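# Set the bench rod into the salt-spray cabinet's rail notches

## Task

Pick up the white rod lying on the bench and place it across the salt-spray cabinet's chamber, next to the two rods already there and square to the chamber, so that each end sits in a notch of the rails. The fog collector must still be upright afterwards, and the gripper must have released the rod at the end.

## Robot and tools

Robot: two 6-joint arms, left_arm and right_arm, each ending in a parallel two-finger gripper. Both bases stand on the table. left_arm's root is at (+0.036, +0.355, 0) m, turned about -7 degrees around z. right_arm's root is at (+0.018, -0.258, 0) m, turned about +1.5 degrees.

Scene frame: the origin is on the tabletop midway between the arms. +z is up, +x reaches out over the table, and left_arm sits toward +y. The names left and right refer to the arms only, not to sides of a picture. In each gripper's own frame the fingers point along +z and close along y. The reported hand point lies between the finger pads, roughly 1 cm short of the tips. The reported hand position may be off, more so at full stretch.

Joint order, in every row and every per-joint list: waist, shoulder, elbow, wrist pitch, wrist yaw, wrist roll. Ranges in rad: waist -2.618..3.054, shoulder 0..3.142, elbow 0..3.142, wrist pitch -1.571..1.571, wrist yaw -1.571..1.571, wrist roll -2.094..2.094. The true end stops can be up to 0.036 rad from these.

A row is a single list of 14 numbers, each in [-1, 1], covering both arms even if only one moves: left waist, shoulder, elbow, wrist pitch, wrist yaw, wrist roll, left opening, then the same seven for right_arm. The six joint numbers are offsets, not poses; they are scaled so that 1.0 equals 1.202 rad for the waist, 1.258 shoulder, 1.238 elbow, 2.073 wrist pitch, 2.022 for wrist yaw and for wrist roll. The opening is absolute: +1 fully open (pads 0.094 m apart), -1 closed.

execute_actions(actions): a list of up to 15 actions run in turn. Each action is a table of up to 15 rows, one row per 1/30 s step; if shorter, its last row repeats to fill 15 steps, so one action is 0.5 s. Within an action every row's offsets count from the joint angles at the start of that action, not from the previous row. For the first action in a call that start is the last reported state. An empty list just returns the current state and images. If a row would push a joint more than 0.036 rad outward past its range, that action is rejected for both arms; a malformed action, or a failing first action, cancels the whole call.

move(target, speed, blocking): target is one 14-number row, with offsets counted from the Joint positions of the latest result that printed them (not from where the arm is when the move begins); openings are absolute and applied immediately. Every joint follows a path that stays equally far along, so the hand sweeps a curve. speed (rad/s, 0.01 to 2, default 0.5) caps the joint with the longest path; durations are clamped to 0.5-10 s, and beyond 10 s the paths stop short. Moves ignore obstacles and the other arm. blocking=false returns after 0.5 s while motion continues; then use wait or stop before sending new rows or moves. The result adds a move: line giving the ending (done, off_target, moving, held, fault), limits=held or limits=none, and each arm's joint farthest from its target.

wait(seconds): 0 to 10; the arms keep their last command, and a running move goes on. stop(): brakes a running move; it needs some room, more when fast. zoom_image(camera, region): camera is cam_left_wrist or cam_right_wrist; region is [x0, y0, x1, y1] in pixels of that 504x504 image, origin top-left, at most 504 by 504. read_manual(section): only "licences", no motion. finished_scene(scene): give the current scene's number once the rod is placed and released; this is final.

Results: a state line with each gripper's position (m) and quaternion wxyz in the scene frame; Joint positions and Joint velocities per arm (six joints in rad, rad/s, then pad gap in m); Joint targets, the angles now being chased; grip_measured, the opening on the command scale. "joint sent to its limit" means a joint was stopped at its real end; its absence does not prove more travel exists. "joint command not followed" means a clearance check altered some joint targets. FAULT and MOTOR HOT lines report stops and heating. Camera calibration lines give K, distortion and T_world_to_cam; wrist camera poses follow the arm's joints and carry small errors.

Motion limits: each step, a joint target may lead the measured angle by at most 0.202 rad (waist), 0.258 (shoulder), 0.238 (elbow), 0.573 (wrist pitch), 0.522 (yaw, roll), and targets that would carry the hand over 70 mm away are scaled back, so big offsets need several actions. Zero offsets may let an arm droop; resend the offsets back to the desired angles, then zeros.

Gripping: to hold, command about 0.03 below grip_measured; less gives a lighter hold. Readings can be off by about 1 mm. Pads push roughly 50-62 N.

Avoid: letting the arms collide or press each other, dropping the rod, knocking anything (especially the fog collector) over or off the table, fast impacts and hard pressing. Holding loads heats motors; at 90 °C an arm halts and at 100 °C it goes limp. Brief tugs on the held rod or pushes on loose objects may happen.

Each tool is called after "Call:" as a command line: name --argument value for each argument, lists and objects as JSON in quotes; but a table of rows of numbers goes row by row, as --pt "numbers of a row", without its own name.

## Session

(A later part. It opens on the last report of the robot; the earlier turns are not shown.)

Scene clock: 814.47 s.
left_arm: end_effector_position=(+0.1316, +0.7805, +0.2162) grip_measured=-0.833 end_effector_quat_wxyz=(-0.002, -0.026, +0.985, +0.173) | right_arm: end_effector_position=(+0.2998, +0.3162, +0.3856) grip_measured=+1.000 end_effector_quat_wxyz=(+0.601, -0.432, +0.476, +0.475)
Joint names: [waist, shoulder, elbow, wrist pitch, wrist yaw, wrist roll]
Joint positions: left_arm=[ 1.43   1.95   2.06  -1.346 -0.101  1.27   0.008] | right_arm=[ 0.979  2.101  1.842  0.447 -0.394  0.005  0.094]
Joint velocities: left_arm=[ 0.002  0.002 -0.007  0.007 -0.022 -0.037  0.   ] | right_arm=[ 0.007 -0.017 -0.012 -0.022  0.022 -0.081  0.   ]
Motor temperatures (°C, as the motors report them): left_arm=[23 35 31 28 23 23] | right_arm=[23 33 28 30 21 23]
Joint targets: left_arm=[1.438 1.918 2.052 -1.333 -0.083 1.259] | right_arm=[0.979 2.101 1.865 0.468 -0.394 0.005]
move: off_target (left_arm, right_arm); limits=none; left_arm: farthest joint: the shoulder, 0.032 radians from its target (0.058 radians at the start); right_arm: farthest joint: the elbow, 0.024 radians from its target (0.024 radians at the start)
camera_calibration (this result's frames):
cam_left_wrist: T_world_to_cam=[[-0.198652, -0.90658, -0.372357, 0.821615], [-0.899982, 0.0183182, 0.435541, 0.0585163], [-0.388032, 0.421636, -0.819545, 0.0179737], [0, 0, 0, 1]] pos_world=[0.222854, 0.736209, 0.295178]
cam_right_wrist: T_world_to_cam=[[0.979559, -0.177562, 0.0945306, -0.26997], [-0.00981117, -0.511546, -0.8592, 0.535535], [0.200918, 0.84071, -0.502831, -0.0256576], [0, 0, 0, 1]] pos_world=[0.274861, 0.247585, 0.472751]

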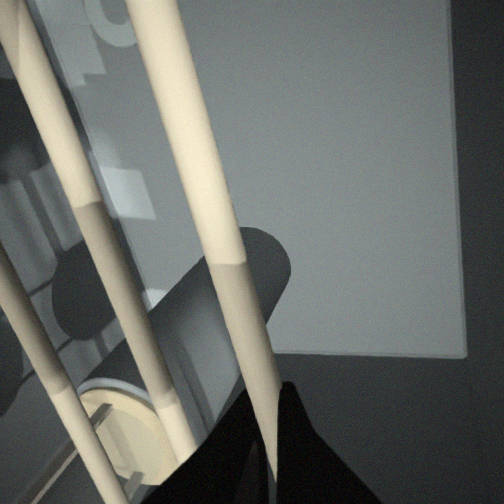

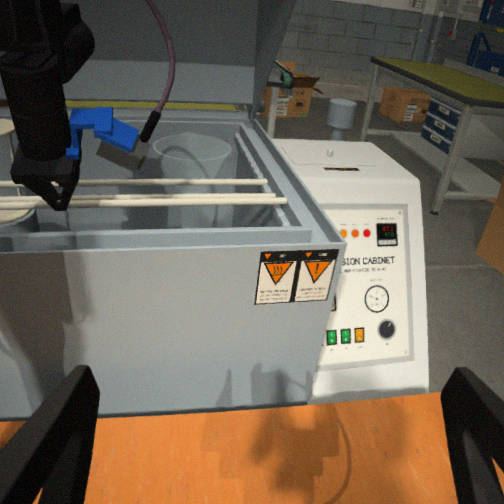

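Call:
move --target '[0.0067,-0.0469,-0.0582,0.0239,0.009,-0.0054,-0.865, 0,0,0.019,0.010,0,0,1]' --speed 0.1

Call:
zoom_image --camera "cam_right_wrist" --region '[220, 150, 340, 270]'

Scene clock: 877.33 s.
left_arm: end_effector_position=(+0.1307, +0.7768, +0.2101) grip_measured=-0.833 end_effector_quat_wxyz=(-0.001, -0.026, +0.985, +0.173) | right_arm: end_effector_position=(+0.2998, +0.3162, +0.3856) grip_measured=+1.000 end_effector_quat_wxyz=(+0.601, -0.432, +0.476, +0.475)
Joint names: [waist, shoulder, elbow, wrist pitch, wrist yaw, wrist roll]
Joint positions: left_arm=[ 1.43   1.923  1.995 -1.31  -0.101  1.269  0.008] | right_arm=[ 0.979  2.101  1.842  0.447 -0.394  0.005  0.094]
Joint velocities: left_arm=[ 0.002 -0.017 -0.002  0.051  0.022 -0.022 -0.   ] | right_arm=[ 0.002 -0.002 -0.007  0.007 -0.007 -0.037  0.   ]
Motor temperatures (°C, as the motors report them): left_arm=[23 41 29 28 23 23] | right_arm=[23 33 28 31 21 23]
Joint targets: left_arm=[1.438 1.891 1.988 -1.297 -0.083 1.258] | right_arm=[0.979 2.101 1.865 0.468 -0.394 0.005]
move: off_target (left_arm, right_arm); limits=none; left_arm: farthest joint: the shoulder, 0.032 radians from its target (0.059 radians at the start); right_arm: farthest joint: the elbow, 0.024 radians from its target (0.024 radians at the start)
camera_calibration (this result's frames):
cam_left_wrist: T_world_to_cam=[[-0.197889, -0.906729, -0.3724, 0.815781], [-0.900258, 0.0178222, 0.434992, 0.0609294], [-0.387783, 0.421336, -0.819817, 0.0144317], [0, 0, 0, 1]] pos_world=[0.221883, 0.732526, 0.289124]
cam_right_wrist: T_world_to_cam=[[0.979559, -0.177562, 0.0945306, -0.26997], [-0.00981117, -0.511546, -0.8592, 0.535535], [0.200918, 0.84071, -0.502831, -0.0256576], [0, 0, 0, 1]] pos_world=[0.274861, 0.247585, 0.472751]

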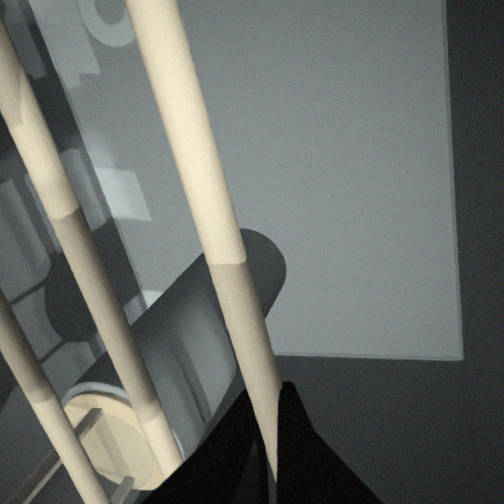

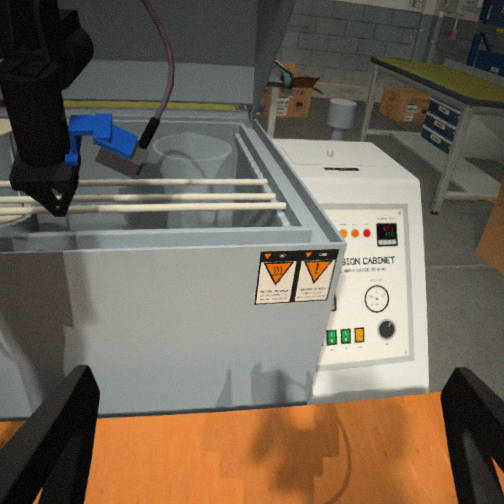

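Region (220, 150, 340, 270) of cam_right_wrist's 504x504 image, scaled by 4.200, with more detail than that image has.

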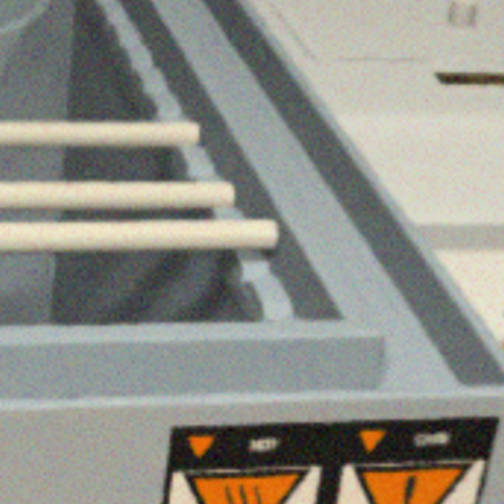

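Call:
zoom_image --camera "cam_right_wrist" --region '[250, 170, 310, 230]'

Region (250, 170, 310, 230) of cam_right_wrist's 504x504 image, scaled by 8.400, with more detail than that image has.

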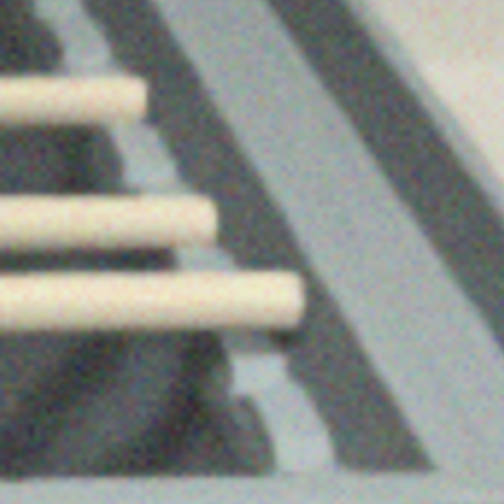

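Call:
move --target '[0.0067,-0.031,-0.0275,0.0159,0.009,-0.0054,-0.865, 0,0,0.019,0.010,0,0,1]' --speed 0.08

Call:
zoom_image --camera "cam_right_wrist" --region '[250, 170, 310, 230]'

Scene clock: 905.80 s.
left_arm: end_effector_position=(+0.1308, +0.7771, +0.2030) grip_measured=-0.833 end_effector_quat_wxyz=(-0.002, -0.026, +0.985, +0.170) | right_arm: end_effector_position=(+0.2998, +0.3162, +0.3856) grip_measured=+1.000 end_effector_quat_wxyz=(+0.601, -0.432, +0.476, +0.475)
Joint names: [waist, shoulder, elbow, wrist pitch, wrist yaw, wrist roll]
Joint positions: left_arm=[ 1.43   1.923  1.968 -1.29  -0.101  1.268  0.008] | right_arm=[ 0.979  2.101  1.842  0.447 -0.394  0.005  0.094]
Joint velocities: left_arm=[-0.002 -0.012 -0.012 -0.007  0.066  0.022  0.001] | right_arm=[ 0.007 -0.007 -0.012 -0.051 -0.066 -0.037  0.   ]
Motor temperatures (°C, as the motors report them): left_arm=[23 42 29 28 23 23] | right_arm=[23 34 28 31 21 23]
Joint targets: left_arm=[1.438 1.884 1.961 -1.277 -0.083 1.258] | right_arm=[0.979 2.101 1.865 0.468 -0.394 0.005]
move: off_target (left_arm, right_arm); limits=none; left_arm: farthest joint: the shoulder, 0.039 radians from its target (0.039 radians at the start); right_arm: farthest joint: the elbow, 0.024 radians from its target (0.024 radians at the start)
camera_calibration (this result's frames):
cam_left_wrist: T_world_to_cam=[[-0.198181, -0.909245, -0.366057, 0.814225], [-0.899535, 0.0203836, 0.436373, 0.0617315], [-0.389309, 0.415762, -0.821937, 0.0134676], [0, 0, 0, 1]] pos_world=[0.222137, 0.733472, 0.282184]
cam_right_wrist: T_world_to_cam=[[0.979559, -0.177562, 0.0945306, -0.26997], [-0.00981117, -0.511546, -0.8592, 0.535535], [0.200918, 0.84071, -0.502831, -0.0256576], [0, 0, 0, 1]] pos_world=[0.274861, 0.247585, 0.472751]

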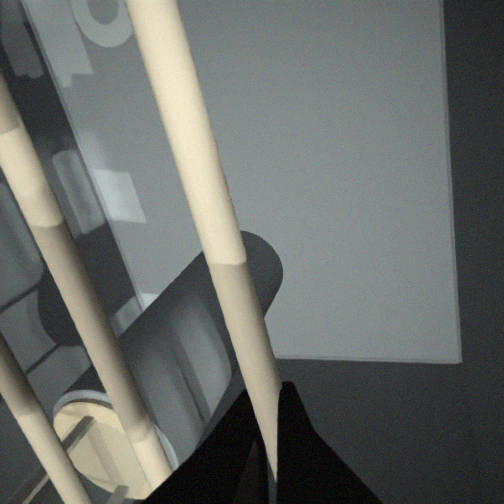

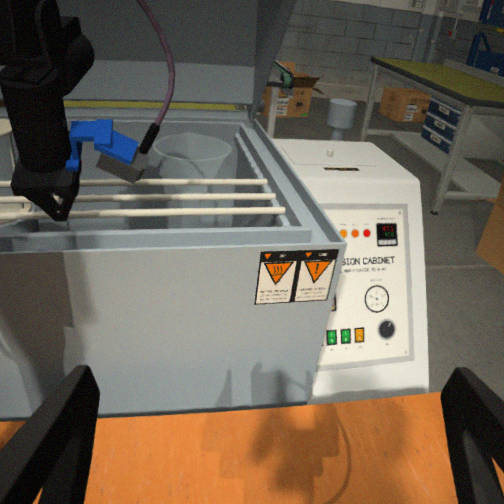

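Region (250, 170, 310, 230) of cam_right_wrist's 504x504 image, scaled by 8.400, with more detail than that image has.

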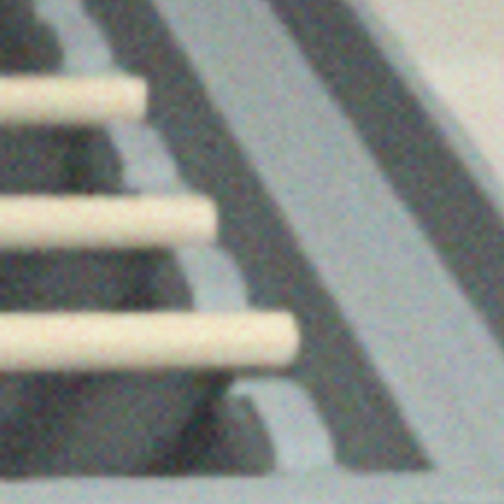

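Call:
move --target '[0.0067,-0.031,-0.0178,0.0128,0.009,-0.005,-0.865, 0,0,0.019,0.010,0,0,1]' --speed 0.05

Call:
zoom_image --camera "cam_right_wrist" --region '[250, 170, 310, 230]'

Scene clock: 914.10 s.
left_arm: end_effector_position=(+0.1307, +0.7771, +0.1997) grip_measured=-0.833 end_effector_quat_wxyz=(-0.003, -0.026, +0.985, +0.168) | right_arm: end_effector_position=(+0.2998, +0.3162, +0.3856) grip_measured=+1.000 end_effector_quat_wxyz=(+0.601, -0.432, +0.476, +0.475)
Joint names: [waist, shoulder, elbow, wrist pitch, wrist yaw, wrist roll]
Joint positions: left_arm=[ 1.43   1.923  1.956 -1.281 -0.101  1.268  0.008] | right_arm=[ 0.979  2.101  1.842  0.447 -0.394  0.005  0.094]
Joint velocities: left_arm=[-0.012 -0.007  0.002 -0.037 -0.066 -0.037 -0.001] | right_arm=[-0.002  0.012 -0.022  0.037 -0.007 -0.022  0.   ]
Motor temperatures (°C, as the motors report them): left_arm=[23 42 29 28 23 23] | right_arm=[23 34 28 31 21 23]
Joint targets: left_arm=[1.438 1.884 1.946 -1.263 -0.083 1.258] | right_arm=[0.979 2.101 1.865 0.468 -0.394 0.005]
move: off_target (left_arm, right_arm); limits=none; left_arm: farthest joint: the shoulder, 0.039 radians from its target (0.039 radians at the start); right_arm: farthest joint: the elbow, 0.024 radians from its target (0.024 radians at the start)
camera_calibration (this result's frames):
cam_left_wrist: T_world_to_cam=[[-0.198547, -0.910586, -0.362509, 0.813369], [-0.899097, 0.0219913, 0.437197, 0.0616732], [-0.390133, 0.412734, -0.823071, 0.0134886], [0, 0, 0, 1]] pos_world=[0.222204, 0.733719, 0.278992]
cam_right_wrist: T_world_to_cam=[[0.979559, -0.177562, 0.0945306, -0.26997], [-0.00981117, -0.511546, -0.8592, 0.535535], [0.200918, 0.84071, -0.502831, -0.0256576], [0, 0, 0, 1]] pos_world=[0.274861, 0.247585, 0.472751]

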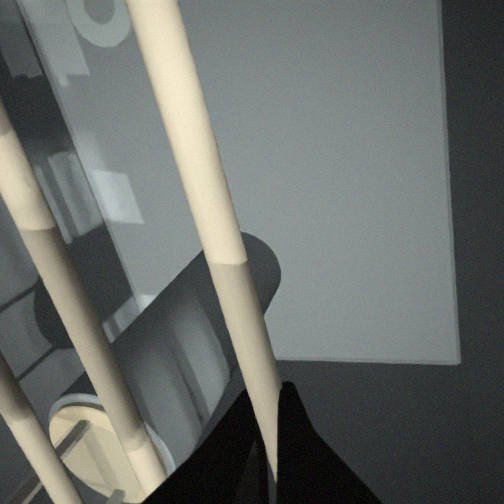

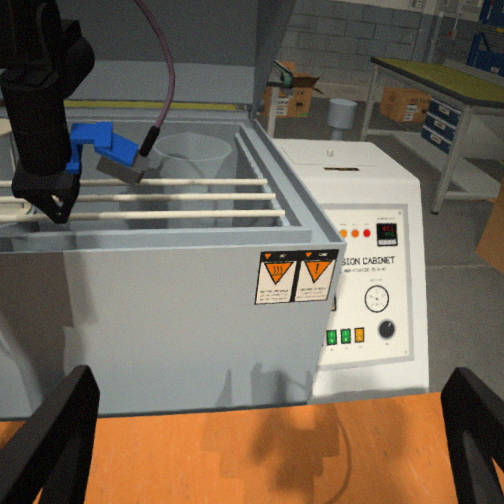

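Region (250, 170, 310, 230) of cam_right_wrist's 504x504 image, scaled by 8.400, with more detail than that image has.

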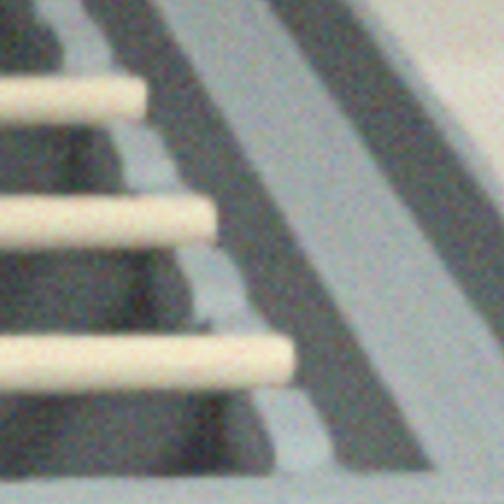

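Call:
move --target '[0.0067,-0.031,-0.016,0.0125,0.009,-0.005,-0.865, 0,0,0.019,0.010,0,0,1]' --speed 0.05

Call:
zoom_image --camera "cam_right_wrist" --region '[250, 170, 310, 230]'

Scene clock: 920.13 s.
left_arm: end_effector_position=(+0.1308, +0.7771, +0.1996) grip_measured=-0.833 end_effector_quat_wxyz=(-0.002, -0.026, +0.985, +0.171) | right_arm: end_effector_position=(+0.2998, +0.3162, +0.3856) grip_measured=+1.000 end_effector_quat_wxyz=(+0.601, -0.432, +0.476, +0.475)
Joint names: [waist, shoulder, elbow, wrist pitch, wrist yaw, wrist roll]
Joint positions: left_arm=[ 1.43   1.917  1.945 -1.271 -0.101  1.269  0.008] | right_arm=[ 0.979  2.101  1.842  0.447 -0.394  0.005  0.094]
Joint velocities: left_arm=[-0.012 -0.007 -0.002 -0.007  0.022 -0.037 -0.001] | right_arm=[-0.002 -0.032 -0.007  0.007  0.007 -0.095  0.   ]
Motor temperatures (°C, as the motors report them): left_arm=[23 43 29 28 23 23] | right_arm=[23 34 28 31 21 23]
Joint targets: left_arm=[1.438 1.884 1.936 -1.256 -0.083 1.259] | right_arm=[0.979 2.101 1.865 0.468 -0.394 0.005]
move: off_target (left_arm, right_arm); limits=none; left_arm: farthest joint: the shoulder, 0.033 radians from its target (0.039 radians at the start); right_arm: farthest joint: the elbow, 0.024 radians from its target (0.024 radians at the start)
camera_calibration (this result's frames):
cam_left_wrist: T_world_to_cam=[[-0.198408, -0.908636, -0.367444, 0.812815], [-0.899647, 0.0200668, 0.436157, 0.0635197], [-0.388935, 0.417107, -0.821432, 0.00947694], [0, 0, 0, 1]] pos_world=[0.2221, 0.733325, 0.278744]
cam_right_wrist: T_world_to_cam=[[0.979559, -0.177562, 0.0945306, -0.26997], [-0.00981117, -0.511546, -0.8592, 0.535535], [0.200918, 0.84071, -0.502831, -0.0256576], [0, 0, 0, 1]] pos_world=[0.274861, 0.247585, 0.472751]

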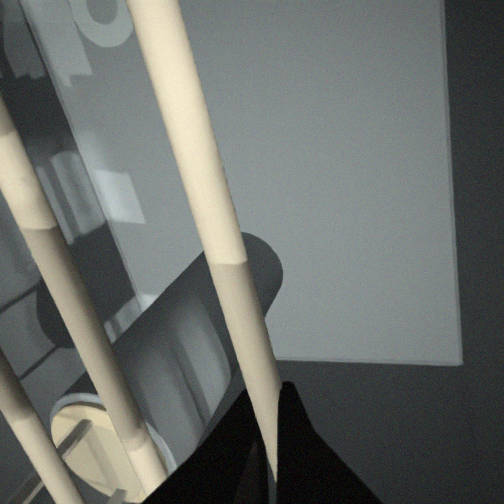

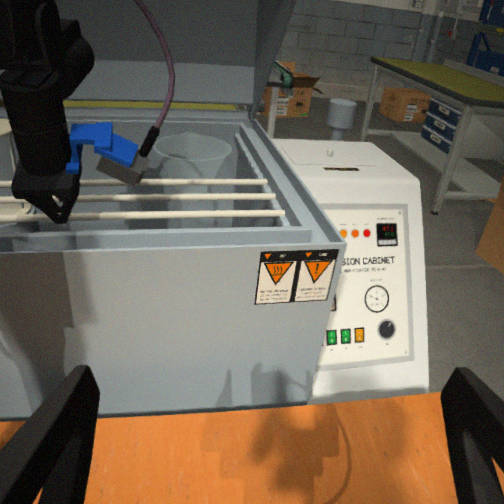

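Region (250, 170, 310, 230) of cam_right_wrist's 504x504 image, scaled by 8.400, with more detail than that image has.

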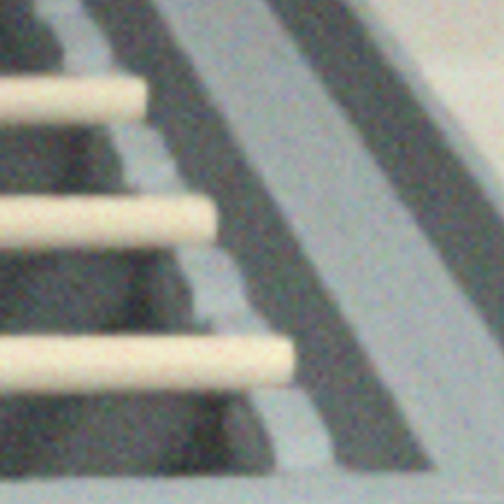

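Call:
move --target '[0.0067,-0.02,-0.004,0.004,0.009,-0.005,-0.5, 0,0,0.019,0.010,0,0,1]' --speed 0.05

Call:
zoom_image --camera "cam_right_wrist" --region '[250, 170, 310, 230]'

Scene clock: 926.50 s.
left_arm: end_effector_position=(+0.1309, +0.7776, +0.1998) grip_measured=-0.502 end_effector_quat_wxyz=(-0.002, -0.026, +0.985, +0.171) | right_arm: end_effector_position=(+0.2998, +0.3162, +0.3856) grip_measured=+1.000 end_effector_quat_wxyz=(+0.601, -0.432, +0.476, +0.475)
Joint names: [waist, shoulder, elbow, wrist pitch, wrist yaw, wrist roll]
Joint positions: left_arm=[ 1.43   1.917  1.945 -1.269 -0.101  1.269  0.023] | right_arm=[ 0.979  2.101  1.842  0.447 -0.394  0.005  0.094]
Joint velocities: left_arm=[ 0.002  0.007  0.012  0.051 -0.022 -0.022 -0.001] | right_arm=[ 0.012 -0.022 -0.007  0.007 -0.037  0.051  0.   ]
Motor temperatures (°C, as the motors report them): left_arm=[23 43 29 28 23 23] | right_arm=[23 34 28 31 21 23]
Joint targets: left_arm=[1.438 1.891 1.940 -1.263 -0.083 1.259] | right_arm=[0.979 2.101 1.865 0.468 -0.394 0.005]
move: off_target (left_arm, right_arm); limits=none; left_arm: farthest joint: the shoulder, 0.025 radians from its target (0.025 radians at the start); right_arm: farthest joint: the elbow, 0.024 radians from its target (0.024 radians at the start)
camera_calibration (this result's frames):
cam_left_wrist: T_world_to_cam=[[-0.198223, -0.907958, -0.369215, 0.813089], [-0.899865, 0.0192645, 0.435743, 0.0642856], [-0.388523, 0.418619, -0.820858, 0.00812413], [0, 0, 0, 1]] pos_world=[0.222178, 0.733611, 0.278862]
cam_right_wrist: T_world_to_cam=[[0.979559, -0.177562, 0.0945306, -0.26997], [-0.00981117, -0.511546, -0.8592, 0.535535], [0.200918, 0.84071, -0.502831, -0.0256576], [0, 0, 0, 1]] pos_world=[0.274861, 0.247585, 0.472751]

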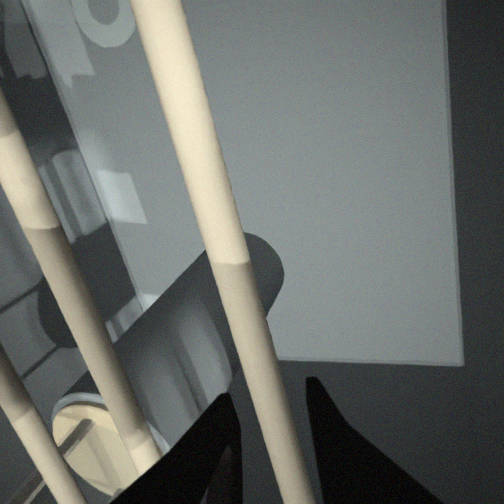

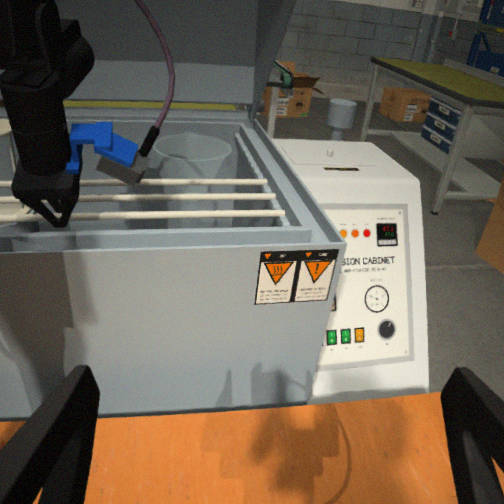

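Region (250, 170, 310, 230) of cam_right_wrist's 504x504 image, scaled by 8.400, with more detail than that image has.

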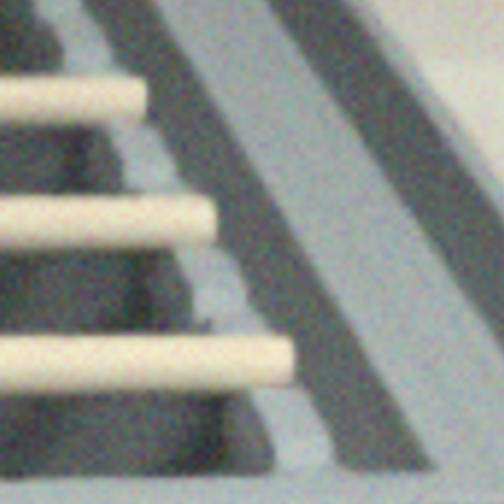

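Call:
move --target '[0.0,-0.022,0.16,-0.0975,0,0,-0.5, 0,0,0.019,0.010,0,0,1]' --speed 0.25

Scene clock: 939.43 s.
left_arm: end_effector_position=(+0.1264, +0.7612, +0.2412) grip_measured=-0.502 end_effector_quat_wxyz=(-0.003, -0.026, +0.985, +0.169) | right_arm: end_effector_position=(+0.2998, +0.3162, +0.3856) grip_measured=+1.000 end_effector_quat_wxyz=(+0.601, -0.432, +0.476, +0.475)
Joint names: [waist, shoulder, elbow, wrist pitch, wrist yaw, wrist roll]
Joint positions: left_arm=[ 1.43   1.917  2.123 -1.453 -0.101  1.269  0.023] | right_arm=[ 0.979  2.101  1.842  0.447 -0.394  0.005  0.094]
Joint velocities: left_arm=[ 0.012 -0.002  0.002 -0.037 -0.007 -0.022 -0.001] | right_arm=[-0.002  0.012 -0.002 -0.007 -0.007 -0.022  0.   ]
Motor temperatures (°C, as the motors report them): left_arm=[23 42 29 28 23 23] | right_arm=[23 34 28 31 21 23]
Joint targets: left_arm=[1.430 1.889 2.143 -1.471 -0.101 1.269] | right_arm=[0.979 2.101 1.865 0.468 -0.394 0.005]
move: off_target (left_arm, right_arm); limits=none; left_arm: farthest joint: the shoulder, 0.027 radians from its target (0.027 radians at the start); right_arm: farthest joint: the elbow, 0.024 radians from its target (0.024 radians at the start)
camera_calibration (this result's frames):
cam_left_wrist: T_world_to_cam=[[-0.198774, -0.909982, -0.363899, 0.81294], [-0.899209, 0.0216737, 0.436982, 0.0402826], [-0.389759, 0.414082, -0.822572, 0.0513438], [0, 0, 0, 1]] pos_world=[0.217826, 0.717627, 0.320459]
cam_right_wrist: T_world_to_cam=[[0.979559, -0.177562, 0.0945306, -0.26997], [-0.00981117, -0.511546, -0.8592, 0.535535], [0.200918, 0.84071, -0.502831, -0.0256576], [0, 0, 0, 1]] pos_world=[0.274861, 0.247585, 0.472751]

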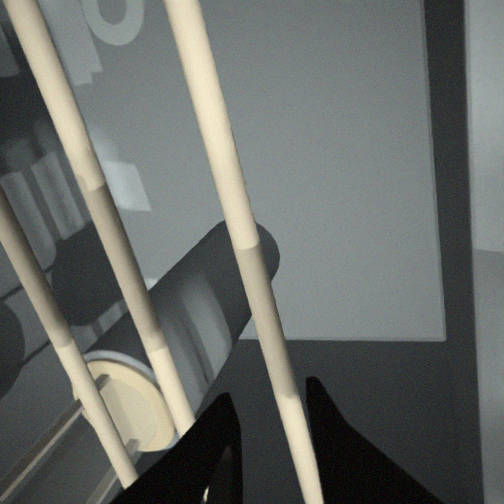

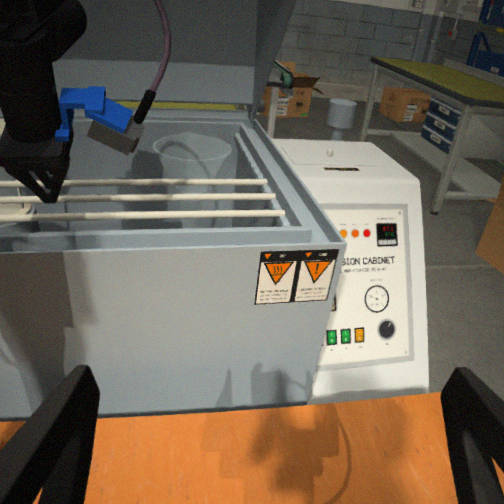

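Call:
move --target '[0.391,-0.331,-0.107,0.175,0.05,-0.628,-0.5, 0,0,0.019,0.010,0,0,1]' --speed 0.7

Scene clock: 951.47 s.
left_arm: end_effector_position=(-0.0463, +0.7453, +0.4046) grip_measured=-0.502 end_effector_quat_wxyz=(-0.284, +0.687, -0.564, -0.359) | right_arm: end_effector_position=(+0.2998, +0.3162, +0.3856) grip_measured=+1.000 end_effector_quat_wxyz=(+0.601, -0.432, +0.476, +0.475)
Joint names: [waist, shoulder, elbow, wrist pitch, wrist yaw, wrist roll]
Joint positions: left_arm=[ 1.895  1.522  2.004 -1.101 -0.012  0.008  0.023] | right_arm=[ 0.979  2.101  1.842  0.447 -0.394  0.005  0.094]
Joint velocities: left_arm=[ 0.012  0.012 -0.007 -0.066 -0.022  0.022  0.   ] | right_arm=[ 0.012 -0.012  0.002 -0.037 -0.007  0.022  0.   ]
Motor temperatures (°C, as the motors report them): left_arm=[23 42 30 28 23 23] | right_arm=[23 34 28 31 21 23]
Joint targets: left_arm=[1.901 1.500 1.990 -1.090 0.000 -0.001] | right_arm=[0.979 2.101 1.865 0.468 -0.394 0.005]
move: off_target (left_arm, right_arm); limits=none; left_arm: farthest joint: the shoulder, 0.021 radians from its target (0.416 radians at the start); right_arm: farthest joint: the elbow, 0.024 radians from its target (0.024 radians at the start)
camera_calibration (this result's frames):
cam_left_wrist: T_world_to_cam=[[0.966749, 0.0890941, -0.239706, 0.0827184], [-0.0436981, -0.866009, -0.498115, 0.893497], [-0.251967, 0.492027, -0.83332, 0.0776313], [0, 0, 0, 1]] pos_world=[-0.0213633, 0.72821, 0.529584]
cam_right_wrist: T_world_to_cam=[[0.979559, -0.177562, 0.0945306, -0.26997], [-0.00981117, -0.511546, -0.8592, 0.535535], [0.200918, 0.84071, -0.502831, -0.0256576], [0, 0, 0, 1]] pos_world=[0.274861, 0.247585, 0.472751]

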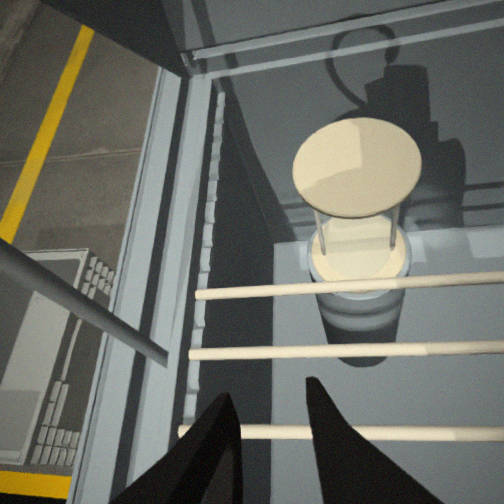

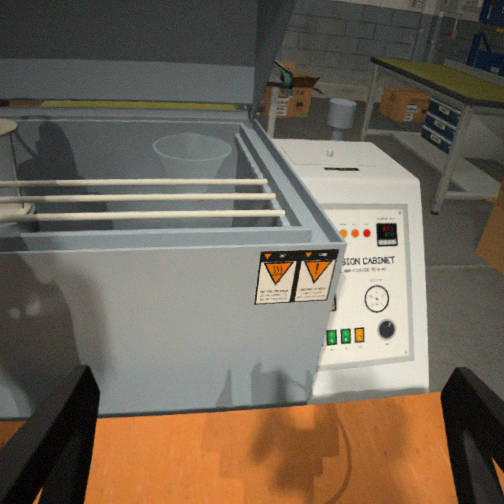

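Call:
zoom_image --camera "cam_left_wrist" --region '[140, 260, 300, 480]'

Region (140, 260, 300, 480) of cam_left_wrist's 504x504 image, scaled by 2.291, with more detail than that image has; it fills the left 367 columns of this view, and the rest is white.

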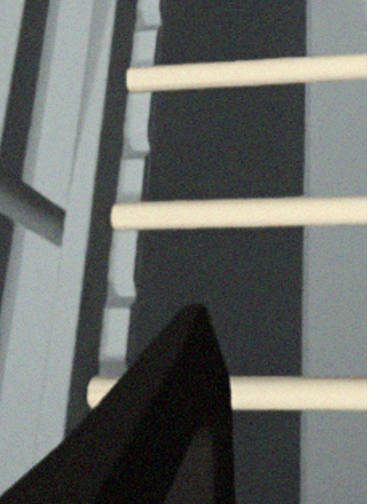

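Call:
move --target '[0.05,-0.017,-0.005,-0.12,0,0,-0.95, 0,0,0.019,0.010,0,0,1]' --speed 0.6

Scene clock: 968.53 s.
left_arm: end_effector_position=(-0.0570, +0.7022, +0.3613) grip_measured=-0.948 end_effector_quat_wxyz=(-0.209, +0.739, -0.575, -0.281) | right_arm: end_effector_position=(+0.2998, +0.3162, +0.3856) grip_measured=+1.000 end_effector_quat_wxyz=(+0.601, -0.432, +0.476, +0.475)
Joint names: [waist, shoulder, elbow, wrist pitch, wrist yaw, wrist roll]
Joint positions: left_arm=[ 1.948  1.522  2.004 -1.338 -0.012  0.008  0.002] | right_arm=[ 0.979  2.101  1.842  0.447 -0.394  0.005  0.094]
Joint velocities: left_arm=[ 0.002  0.012 -0.002  0.066  0.022  0.022  0.001] | right_arm=[-0.032 -0.002 -0.022 -0.007  0.022 -0.081  0.   ]
Motor temperatures (°C, as the motors report them): left_arm=[23 38 29 31 23 23] | right_arm=[23 35 29 31 21 23]
Joint targets: left_arm=[1.955 1.501 1.998 -1.350 -0.012 0.009] | right_arm=[0.979 2.101 1.865 0.468 -0.394 0.005]
move: off_target (left_arm, right_arm); limits=none; left_arm: farthest joint: the shoulder, 0.021 radians from its target (0.021 radians at the start); right_arm: farthest joint: the elbow, 0.024 radians from its target (0.024 radians at the start)
camera_calibration (this result's frames):
cam_left_wrist: T_world_to_cam=[[0.97397, 0.088899, -0.208519, 0.0758166], [0.025861, -0.95746, -0.287405, 0.826124], [-0.225198, 0.274531, -0.934836, 0.250929], [0, 0, 0, 1]] pos_world=[-0.0386985, 0.715353, 0.487819]
cam_right_wrist: T_world_to_cam=[[0.979559, -0.177562, 0.0945306, -0.26997], [-0.00981117, -0.511546, -0.8592, 0.535535], [0.200918, 0.84071, -0.502831, -0.0256576], [0, 0, 0, 1]] pos_world=[0.274861, 0.247585, 0.472751]

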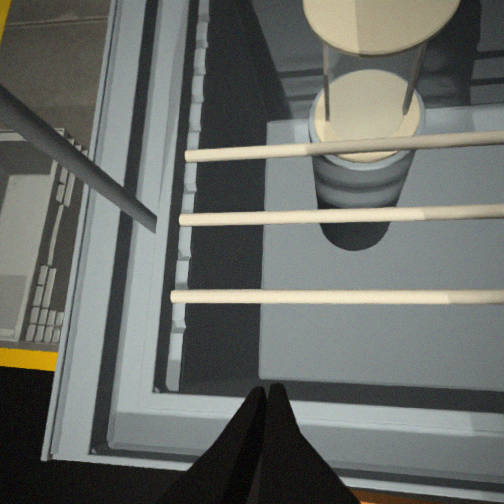

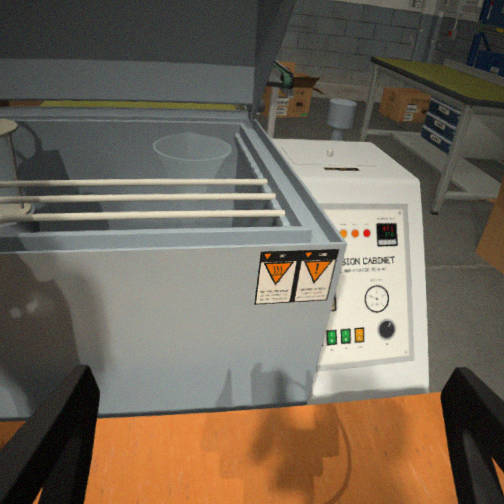

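Call:
zoom_image --camera "cam_left_wrist" --region '[150, 130, 290, 400]'

Call:
zoom_image --camera "cam_left_wrist" --region '[155, 230, 235, 390]'

Region (150, 130, 290, 400) of cam_left_wrist's 504x504 image, scaled by 1.867, with more detail than that image has; it fills the left 261 columns of this view, and the rest is white.

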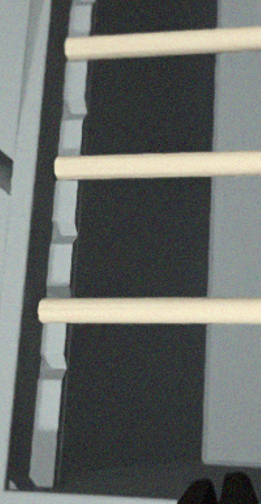

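Region (155, 230, 235, 390) of cam_left_wrist's 504x504 image, scaled by 3.150, with more detail than that image has.

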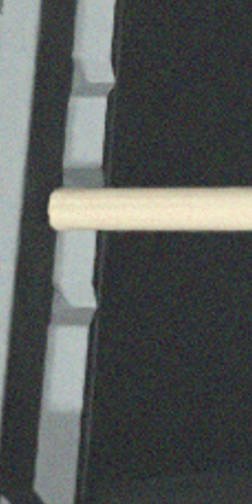

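Call:
zoom_image --camera "cam_left_wrist" --region '[160, 140, 230, 260]'

Call:
zoom_image --camera "cam_left_wrist" --region '[155, 250, 225, 370]'

Region (160, 140, 230, 260) of cam_left_wrist's 504x504 image, scaled by 4.200, with more detail than that image has; it fills the left 294 columns of this view, and the rest is white.

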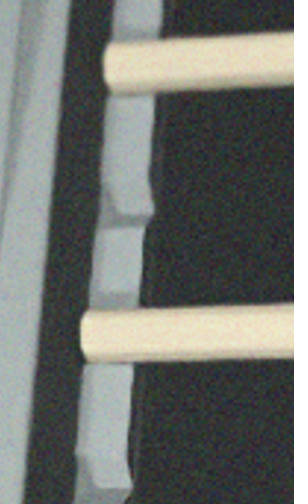

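Region (155, 250, 225, 370) of cam_left_wrist's 504x504 image, scaled by 4.200, with more detail than that image has; it fills the left 294 columns of this view, and the rest is white.

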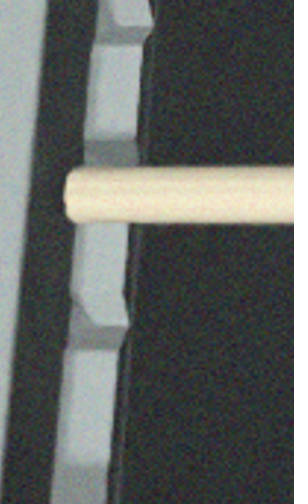

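Call:
move --target '[-0.76,-0.017,-0.005,-0.006,0,0,-0.95, -0.648,-0.637,-0.276,-0.457,0.195,0,1]' --speed 0.9

Scene clock: 1004.37 s.
left_arm: end_effector_position=(+0.2528, +0.6409, +0.3611) grip_measured=-0.948 end_effector_quat_wxyz=(+0.310, -0.411, +0.842, +0.161) | right_arm: end_effector_position=(+0.4232, -0.1619, +0.4076) grip_measured=+1.000 end_effector_quat_wxyz=(+0.591, -0.091, +0.798, +0.072)
Joint names: [waist, shoulder, elbow, wrist pitch, wrist yaw, wrist roll]
Joint positions: left_arm=[ 1.037  1.522  2.004 -1.339 -0.014  0.008  0.002] | right_arm=[ 0.201  1.305  1.502 -0.493 -0.007  0.005  0.094]
Joint velocities: left_arm=[-0.007 -0.017 -0.007 -0.051 -0.007  0.037  0.   ] | right_arm=[-0.017 -0.012  0.007 -0.007 -0.022 -0.007  0.   ]
Motor temperatures (°C, as the motors report them): left_arm=[23 36 29 30 23 23] | right_arm=[23 35 29 31 21 23]
Joint targets: left_arm=[1.034 1.501 1.998 -1.351 -0.012 0.008] | right_arm=[0.200 1.299 1.500 -0.500 -0.000 0.005]
move: off_target (left_arm); limits=none; left_arm: farthest joint: the shoulder, 0.021 radians from its target (0.021 radians at the start); right_arm: farthest joint: the wrist yaw, 0.008 radians from its target (0.394 radians at the start)
camera_calibration (this result's frames):
cam_left_wrist: T_world_to_cam=[[0.667502, -0.71446, -0.209732, 0.372279], [-0.740632, -0.60799, -0.286029, 0.728656], [0.0768416, 0.346259, -0.934987, 0.215084], [0, 0, 0, 1]] pos_world=[0.274641, 0.634519, 0.487597]
cam_right_wrist: T_world_to_cam=[[0.241264, -0.970272, 0.0190739, -0.262964], [-0.813954, -0.213019, -0.540464, 0.569808], [0.52846, 0.114869, -0.841151, 0.244345], [0, 0, 0, 1]] pos_world=[0.398114, -0.161835, 0.518507]

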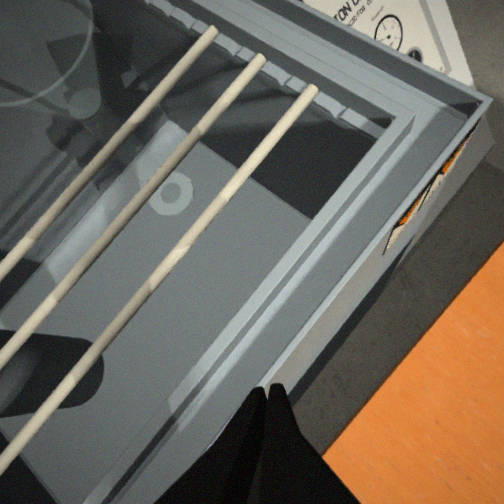

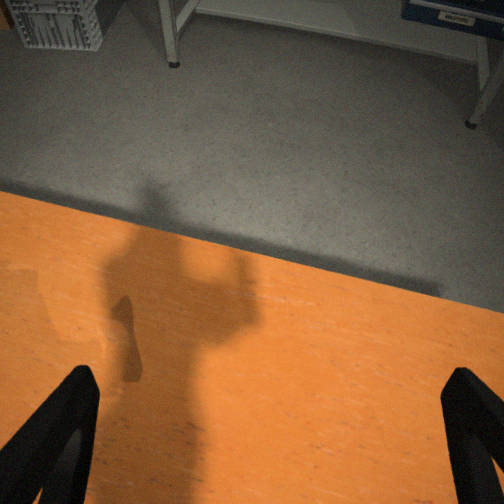

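Call:
zoom_image --camera "cam_left_wrist" --region '[180, 10, 400, 150]'

Region (180, 10, 400, 150) of cam_left_wrist's 504x504 image, scaled by 2.291, with more detail than that image has; it fills the top 321 rows of this view, and the rest is white.

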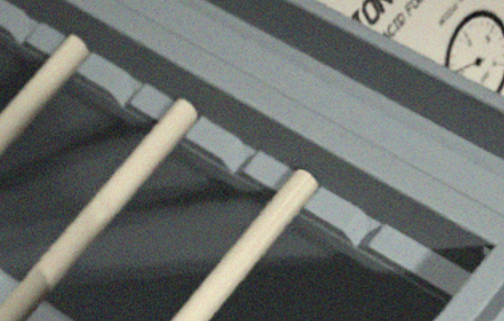

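Call:
move --target '[0.797,0.2687,0.021,-0.0415,0.007,-0.004,-0.95, 0,0,0,0,0,0,1]' --speed 0.8

Scene clock: 1062.57 s.
left_arm: end_effector_position=(-0.0876, +0.7376, +0.2300) grip_measured=-0.948 end_effector_quat_wxyz=(-0.085, +0.796, -0.587, -0.124) | right_arm: end_effector_position=(+0.4232, -0.1620, +0.4075) grip_measured=+1.000 end_effector_quat_wxyz=(+0.591, -0.091, +0.799, +0.072)
Joint names: [waist, shoulder, elbow, wrist pitch, wrist yaw, wrist roll]
Joint positions: left_arm=[ 2.001  1.857  2.004 -1.415 -0.009  0.006  0.002] | right_arm=[ 0.201  1.305  1.502 -0.493 -0.007  0.005  0.094]
Joint velocities: left_arm=[-0.017 -0.007  0.002  0.007 -0.022 -0.007 -0.001] | right_arm=[-0.012 -0.002  0.002 -0.051 -0.037  0.022  0.   ]
Motor temperatures (°C, as the motors report them): left_arm=[23 36 29 30 23 23] | right_arm=[23 31 27 30 21 23]
Joint targets: left_arm=[1.995 1.860 2.030 -1.425 0.001 -0.000] | right_arm=[0.201 1.305 1.502 -0.493 -0.007 0.005]
move: off_target (left_arm); limits=none; left_arm: farthest joint: the elbow, 0.026 radians from its target (0.026 radians at the start); right_arm: farthest joint: the waist, 0.000 radians from its target (0.000 radians at the start)
camera_calibration (this result's frames):
cam_left_wrist: T_world_to_cam=[[0.989358, 0.0746464, -0.124897, 0.0676797], [0.0885495, -0.990008, 0.109744, 0.761302], [-0.115457, -0.119635, -0.986082, 0.423752], [0, 0, 0, 1]] pos_world=[-0.0854472, 0.799338, 0.342759]
cam_right_wrist: T_world_to_cam=[[0.240917, -0.970356, 0.0191794, -0.26294], [-0.814219, -0.212827, -0.540141, 0.569745], [0.528211, 0.114513, -0.841356, 0.244414], [0, 0, 0, 1]] pos_world=[0.398142, -0.161876, 0.518425]

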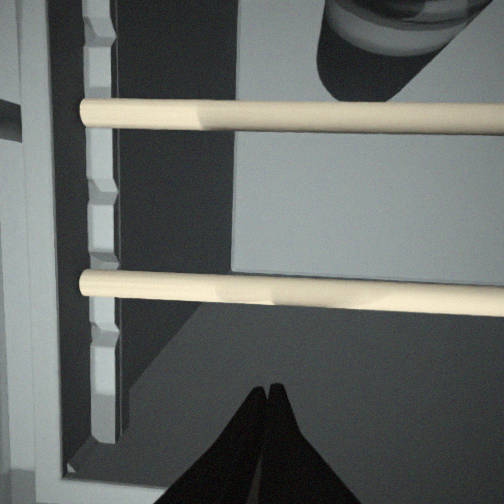

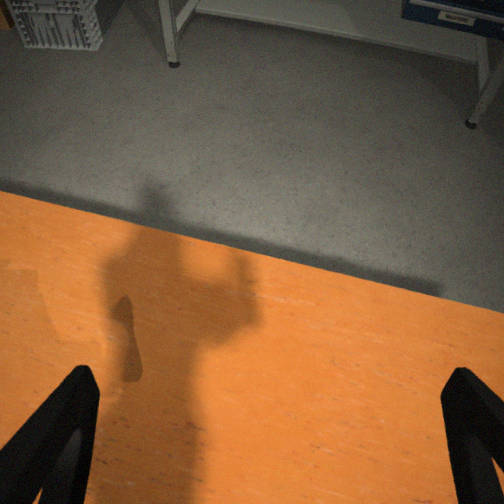

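Call:
zoom_image --camera "cam_left_wrist" --region '[60, 80, 200, 360]'

Region (60, 80, 200, 360) of cam_left_wrist's 504x504 image, scaled by 1.800, with more detail than that image has.

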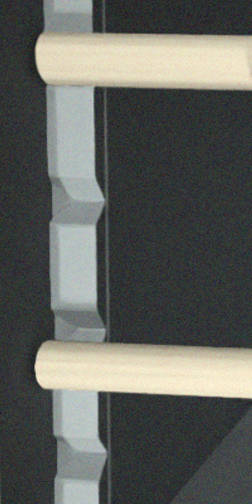

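Call:
move --target '[-0.005,-0.045,0.021,-0.005,0.005,-0.003,-0.95, 0,0,0,0,0,0,1]' --speed 0.3

Scene clock: 1079.97 s.
left_arm: end_effector_position=(-0.0863, +0.7337, +0.2422) grip_measured=-0.948 end_effector_quat_wxyz=(-0.094, +0.794, -0.585, -0.137) | right_arm: end_effector_position=(+0.4232, -0.1620, +0.4075) grip_measured=+1.000 end_effector_quat_wxyz=(+0.591, -0.091, +0.799, +0.072)
Joint names: [waist, shoulder, elbow, wrist pitch, wrist yaw, wrist roll]
Joint positions: left_arm=[ 2.001  1.824  2.004 -1.417 -0.009  0.006  0.002] | right_arm=[ 0.201  1.305  1.502 -0.493 -0.007  0.005  0.094]
Joint velocities: left_arm=[-0.032 -0.002  0.002  0.037 -0.022 -0.007  0.   ] | right_arm=[-0.007 -0.002  0.007  0.022 -0.007 -0.007  0.   ]
Motor temperatures (°C, as the motors report them): left_arm=[23 37 30 29 23 23] | right_arm=[23 31 27 30 21 23]
Joint targets: left_arm=[1.995 1.800 2.030 -1.426 0.001 -0.000] | right_arm=[0.201 1.305 1.502 -0.493 -0.007 0.005]
move: off_target (left_arm); limits=none; left_arm: farthest joint: the elbow, 0.026 radians from its target (0.026 radians at the start); right_arm: farthest joint: the waist, 0.000 radians from its target (0.000 radians at the start)
camera_calibration (this result's frames):
cam_left_wrist: T_world_to_cam=[[0.988152, 0.0784779, -0.131897, 0.0670673], [0.0894372, -0.992829, 0.0793232, 0.765519], [-0.124726, -0.0901799, -0.988085, 0.413559], [0, 0, 0, 1]] pos_world=[-0.0831571, 0.79206, 0.356754]
cam_right_wrist: T_world_to_cam=[[0.240917, -0.970356, 0.0191794, -0.26294], [-0.814219, -0.212827, -0.540141, 0.569745], [0.528211, 0.114513, -0.841356, 0.244414], [0, 0, 0, 1]] pos_world=[0.398142, -0.161876, 0.518425]

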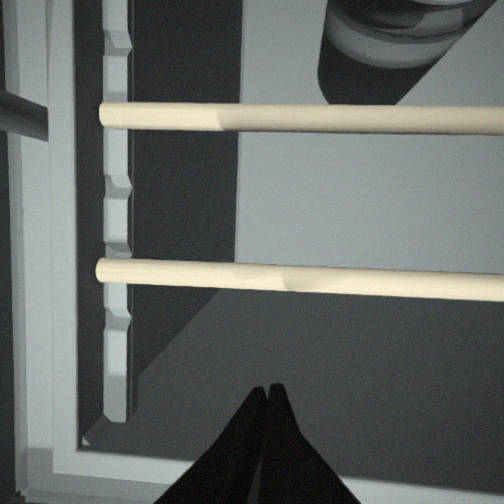

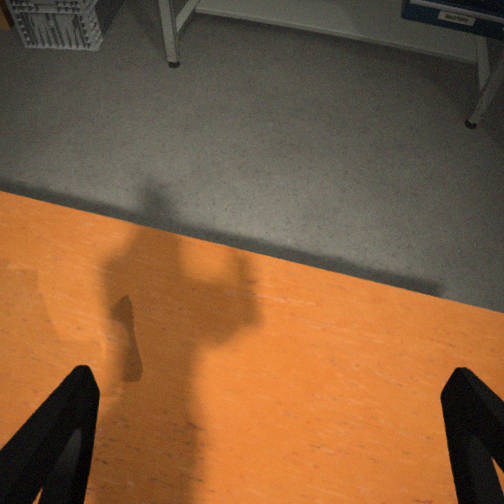

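Call:
move --target '[-0.005,-0.050,-0.179,0.0873,0.005,-0.003,-0.95, 0,0,0,0,0,0,1]' --speed 0.25

Scene clock: 1088.50 s.
left_arm: end_effector_position=(-0.0873, +0.7367, +0.2001) grip_measured=-0.948 end_effector_quat_wxyz=(-0.090, +0.795, -0.586, -0.131) | right_arm: end_effector_position=(+0.4232, -0.1620, +0.4075) grip_measured=+1.000 end_effector_quat_wxyz=(+0.591, -0.091, +0.799, +0.072)
Joint names: [waist, shoulder, elbow, wrist pitch, wrist yaw, wrist roll]
Joint positions: left_arm=[ 2.001  1.792  1.791 -1.251 -0.009  0.006  0.002] | right_arm=[ 0.201  1.305  1.502 -0.493 -0.007  0.005  0.094]
Joint velocities: left_arm=[-0.027 -0.017 -0.002 -0.007 -0.037  0.022  0.   ] | right_arm=[ 0.002 -0.007 -0.002 -0.066 -0.066 -0.037  0.   ]
Motor temperatures (°C, as the motors report them): left_arm=[23 38 31 29 23 23] | right_arm=[23 31 27 30 21 23]
Joint targets: left_arm=[1.995 1.761 1.782 -1.235 0.001 -0.000] | right_arm=[0.201 1.305 1.502 -0.493 -0.007 0.005]
move: off_target (left_arm); limits=none; left_arm: farthest joint: the shoulder, 0.031 radians from its target (0.063 radians at the start); right_arm: farthest joint: the waist, 0.000 radians from its target (0.000 radians at the start)
camera_calibration (this result's frames):
cam_left_wrist: T_world_to_cam=[[0.988719, 0.0766763, -0.128669, 0.0629178], [0.0890613, -0.991634, 0.093432, 0.768123], [-0.120428, -0.103837, -0.987276, 0.382316], [0, 0, 0, 1]] pos_world=[-0.0845765, 0.796571, 0.31378]
cam_right_wrist: T_world_to_cam=[[0.240917, -0.970356, 0.0191794, -0.26294], [-0.814219, -0.212827, -0.540141, 0.569745], [0.528211, 0.114513, -0.841356, 0.244414], [0, 0, 0, 1]] pos_world=[0.398142, -0.161876, 0.518425]

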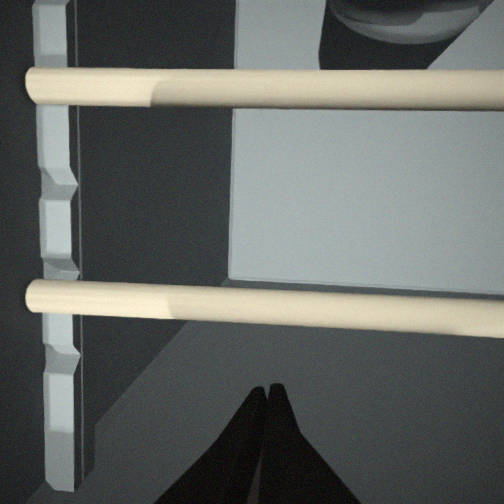

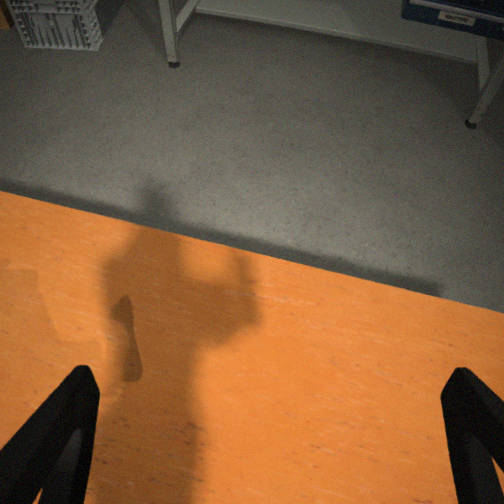

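Call:
move --target '[-0.005,0.038,0.066,0.0,0.005,-0.003,-0.95, 0,0,0,0,0,0,1]' --speed 0.1

Scene clock: 1100.03 s.
left_arm: end_effector_position=(-0.0910, +0.7486, +0.2062) grip_measured=-0.948 end_effector_quat_wxyz=(-0.097, +0.793, -0.584, -0.141) | right_arm: end_effector_position=(+0.4232, -0.1620, +0.4075) grip_measured=+1.000 end_effector_quat_wxyz=(+0.591, -0.091, +0.799, +0.072)
Joint names: [waist, shoulder, elbow, wrist pitch, wrist yaw, wrist roll]
Joint positions: left_arm=[ 2.001  1.824  1.849 -1.251 -0.009  0.006  0.002] | right_arm=[ 0.201  1.305  1.502 -0.493 -0.007  0.005  0.094]
Joint velocities: left_arm=[-0.007  0.017  0.007  0.037 -0.022 -0.037 -0.   ] | right_arm=[ 0.012  0.007  0.002  0.022  0.022 -0.066  0.   ]
Motor temperatures (°C, as the motors report them): left_arm=[23 39 30 29 23 23] | right_arm=[23 30 27 30 21 23]
Joint targets: left_arm=[1.995 1.840 1.873 -1.251 0.001 -0.000] | right_arm=[0.201 1.305 1.502 -0.493 -0.007 0.005]
move: off_target (left_arm); limits=none; left_arm: farthest joint: the elbow, 0.024 radians from its target (0.081 radians at the start); right_arm: farthest joint: the waist, 0.000 radians from its target (0.000 radians at the start)
camera_calibration (this result's frames):
cam_left_wrist: T_world_to_cam=[[0.987741, 0.0797849, -0.134173, 0.0652185], [0.0896669, -0.993559, 0.0692882, 0.786149], [-0.127781, -0.0804697, -0.988533, 0.371283], [0, 0, 0, 1]] pos_world=[-0.0874676, 0.805759, 0.321305]
cam_right_wrist: T_world_to_cam=[[0.240917, -0.970356, 0.0191794, -0.26294], [-0.814219, -0.212827, -0.540141, 0.569745], [0.528211, 0.114513, -0.841356, 0.244414], [0, 0, 0, 1]] pos_world=[0.398142, -0.161876, 0.518425]

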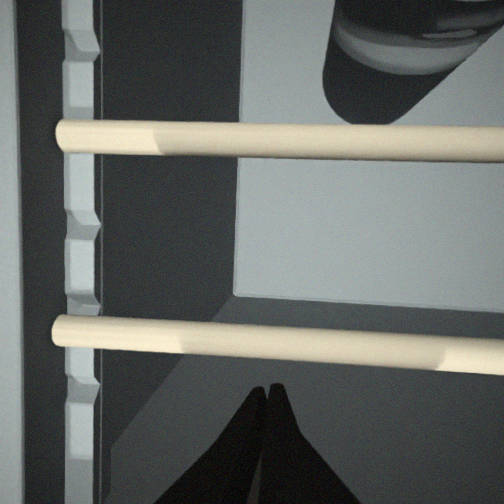

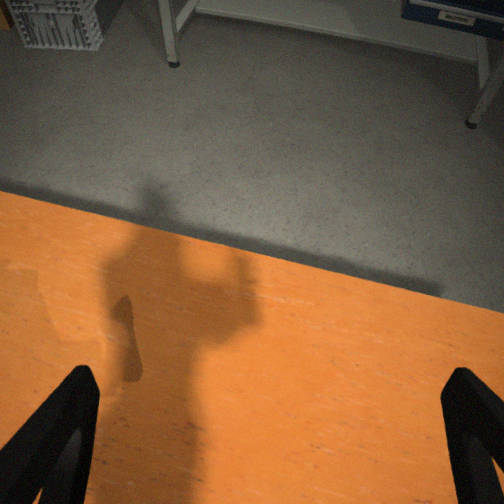

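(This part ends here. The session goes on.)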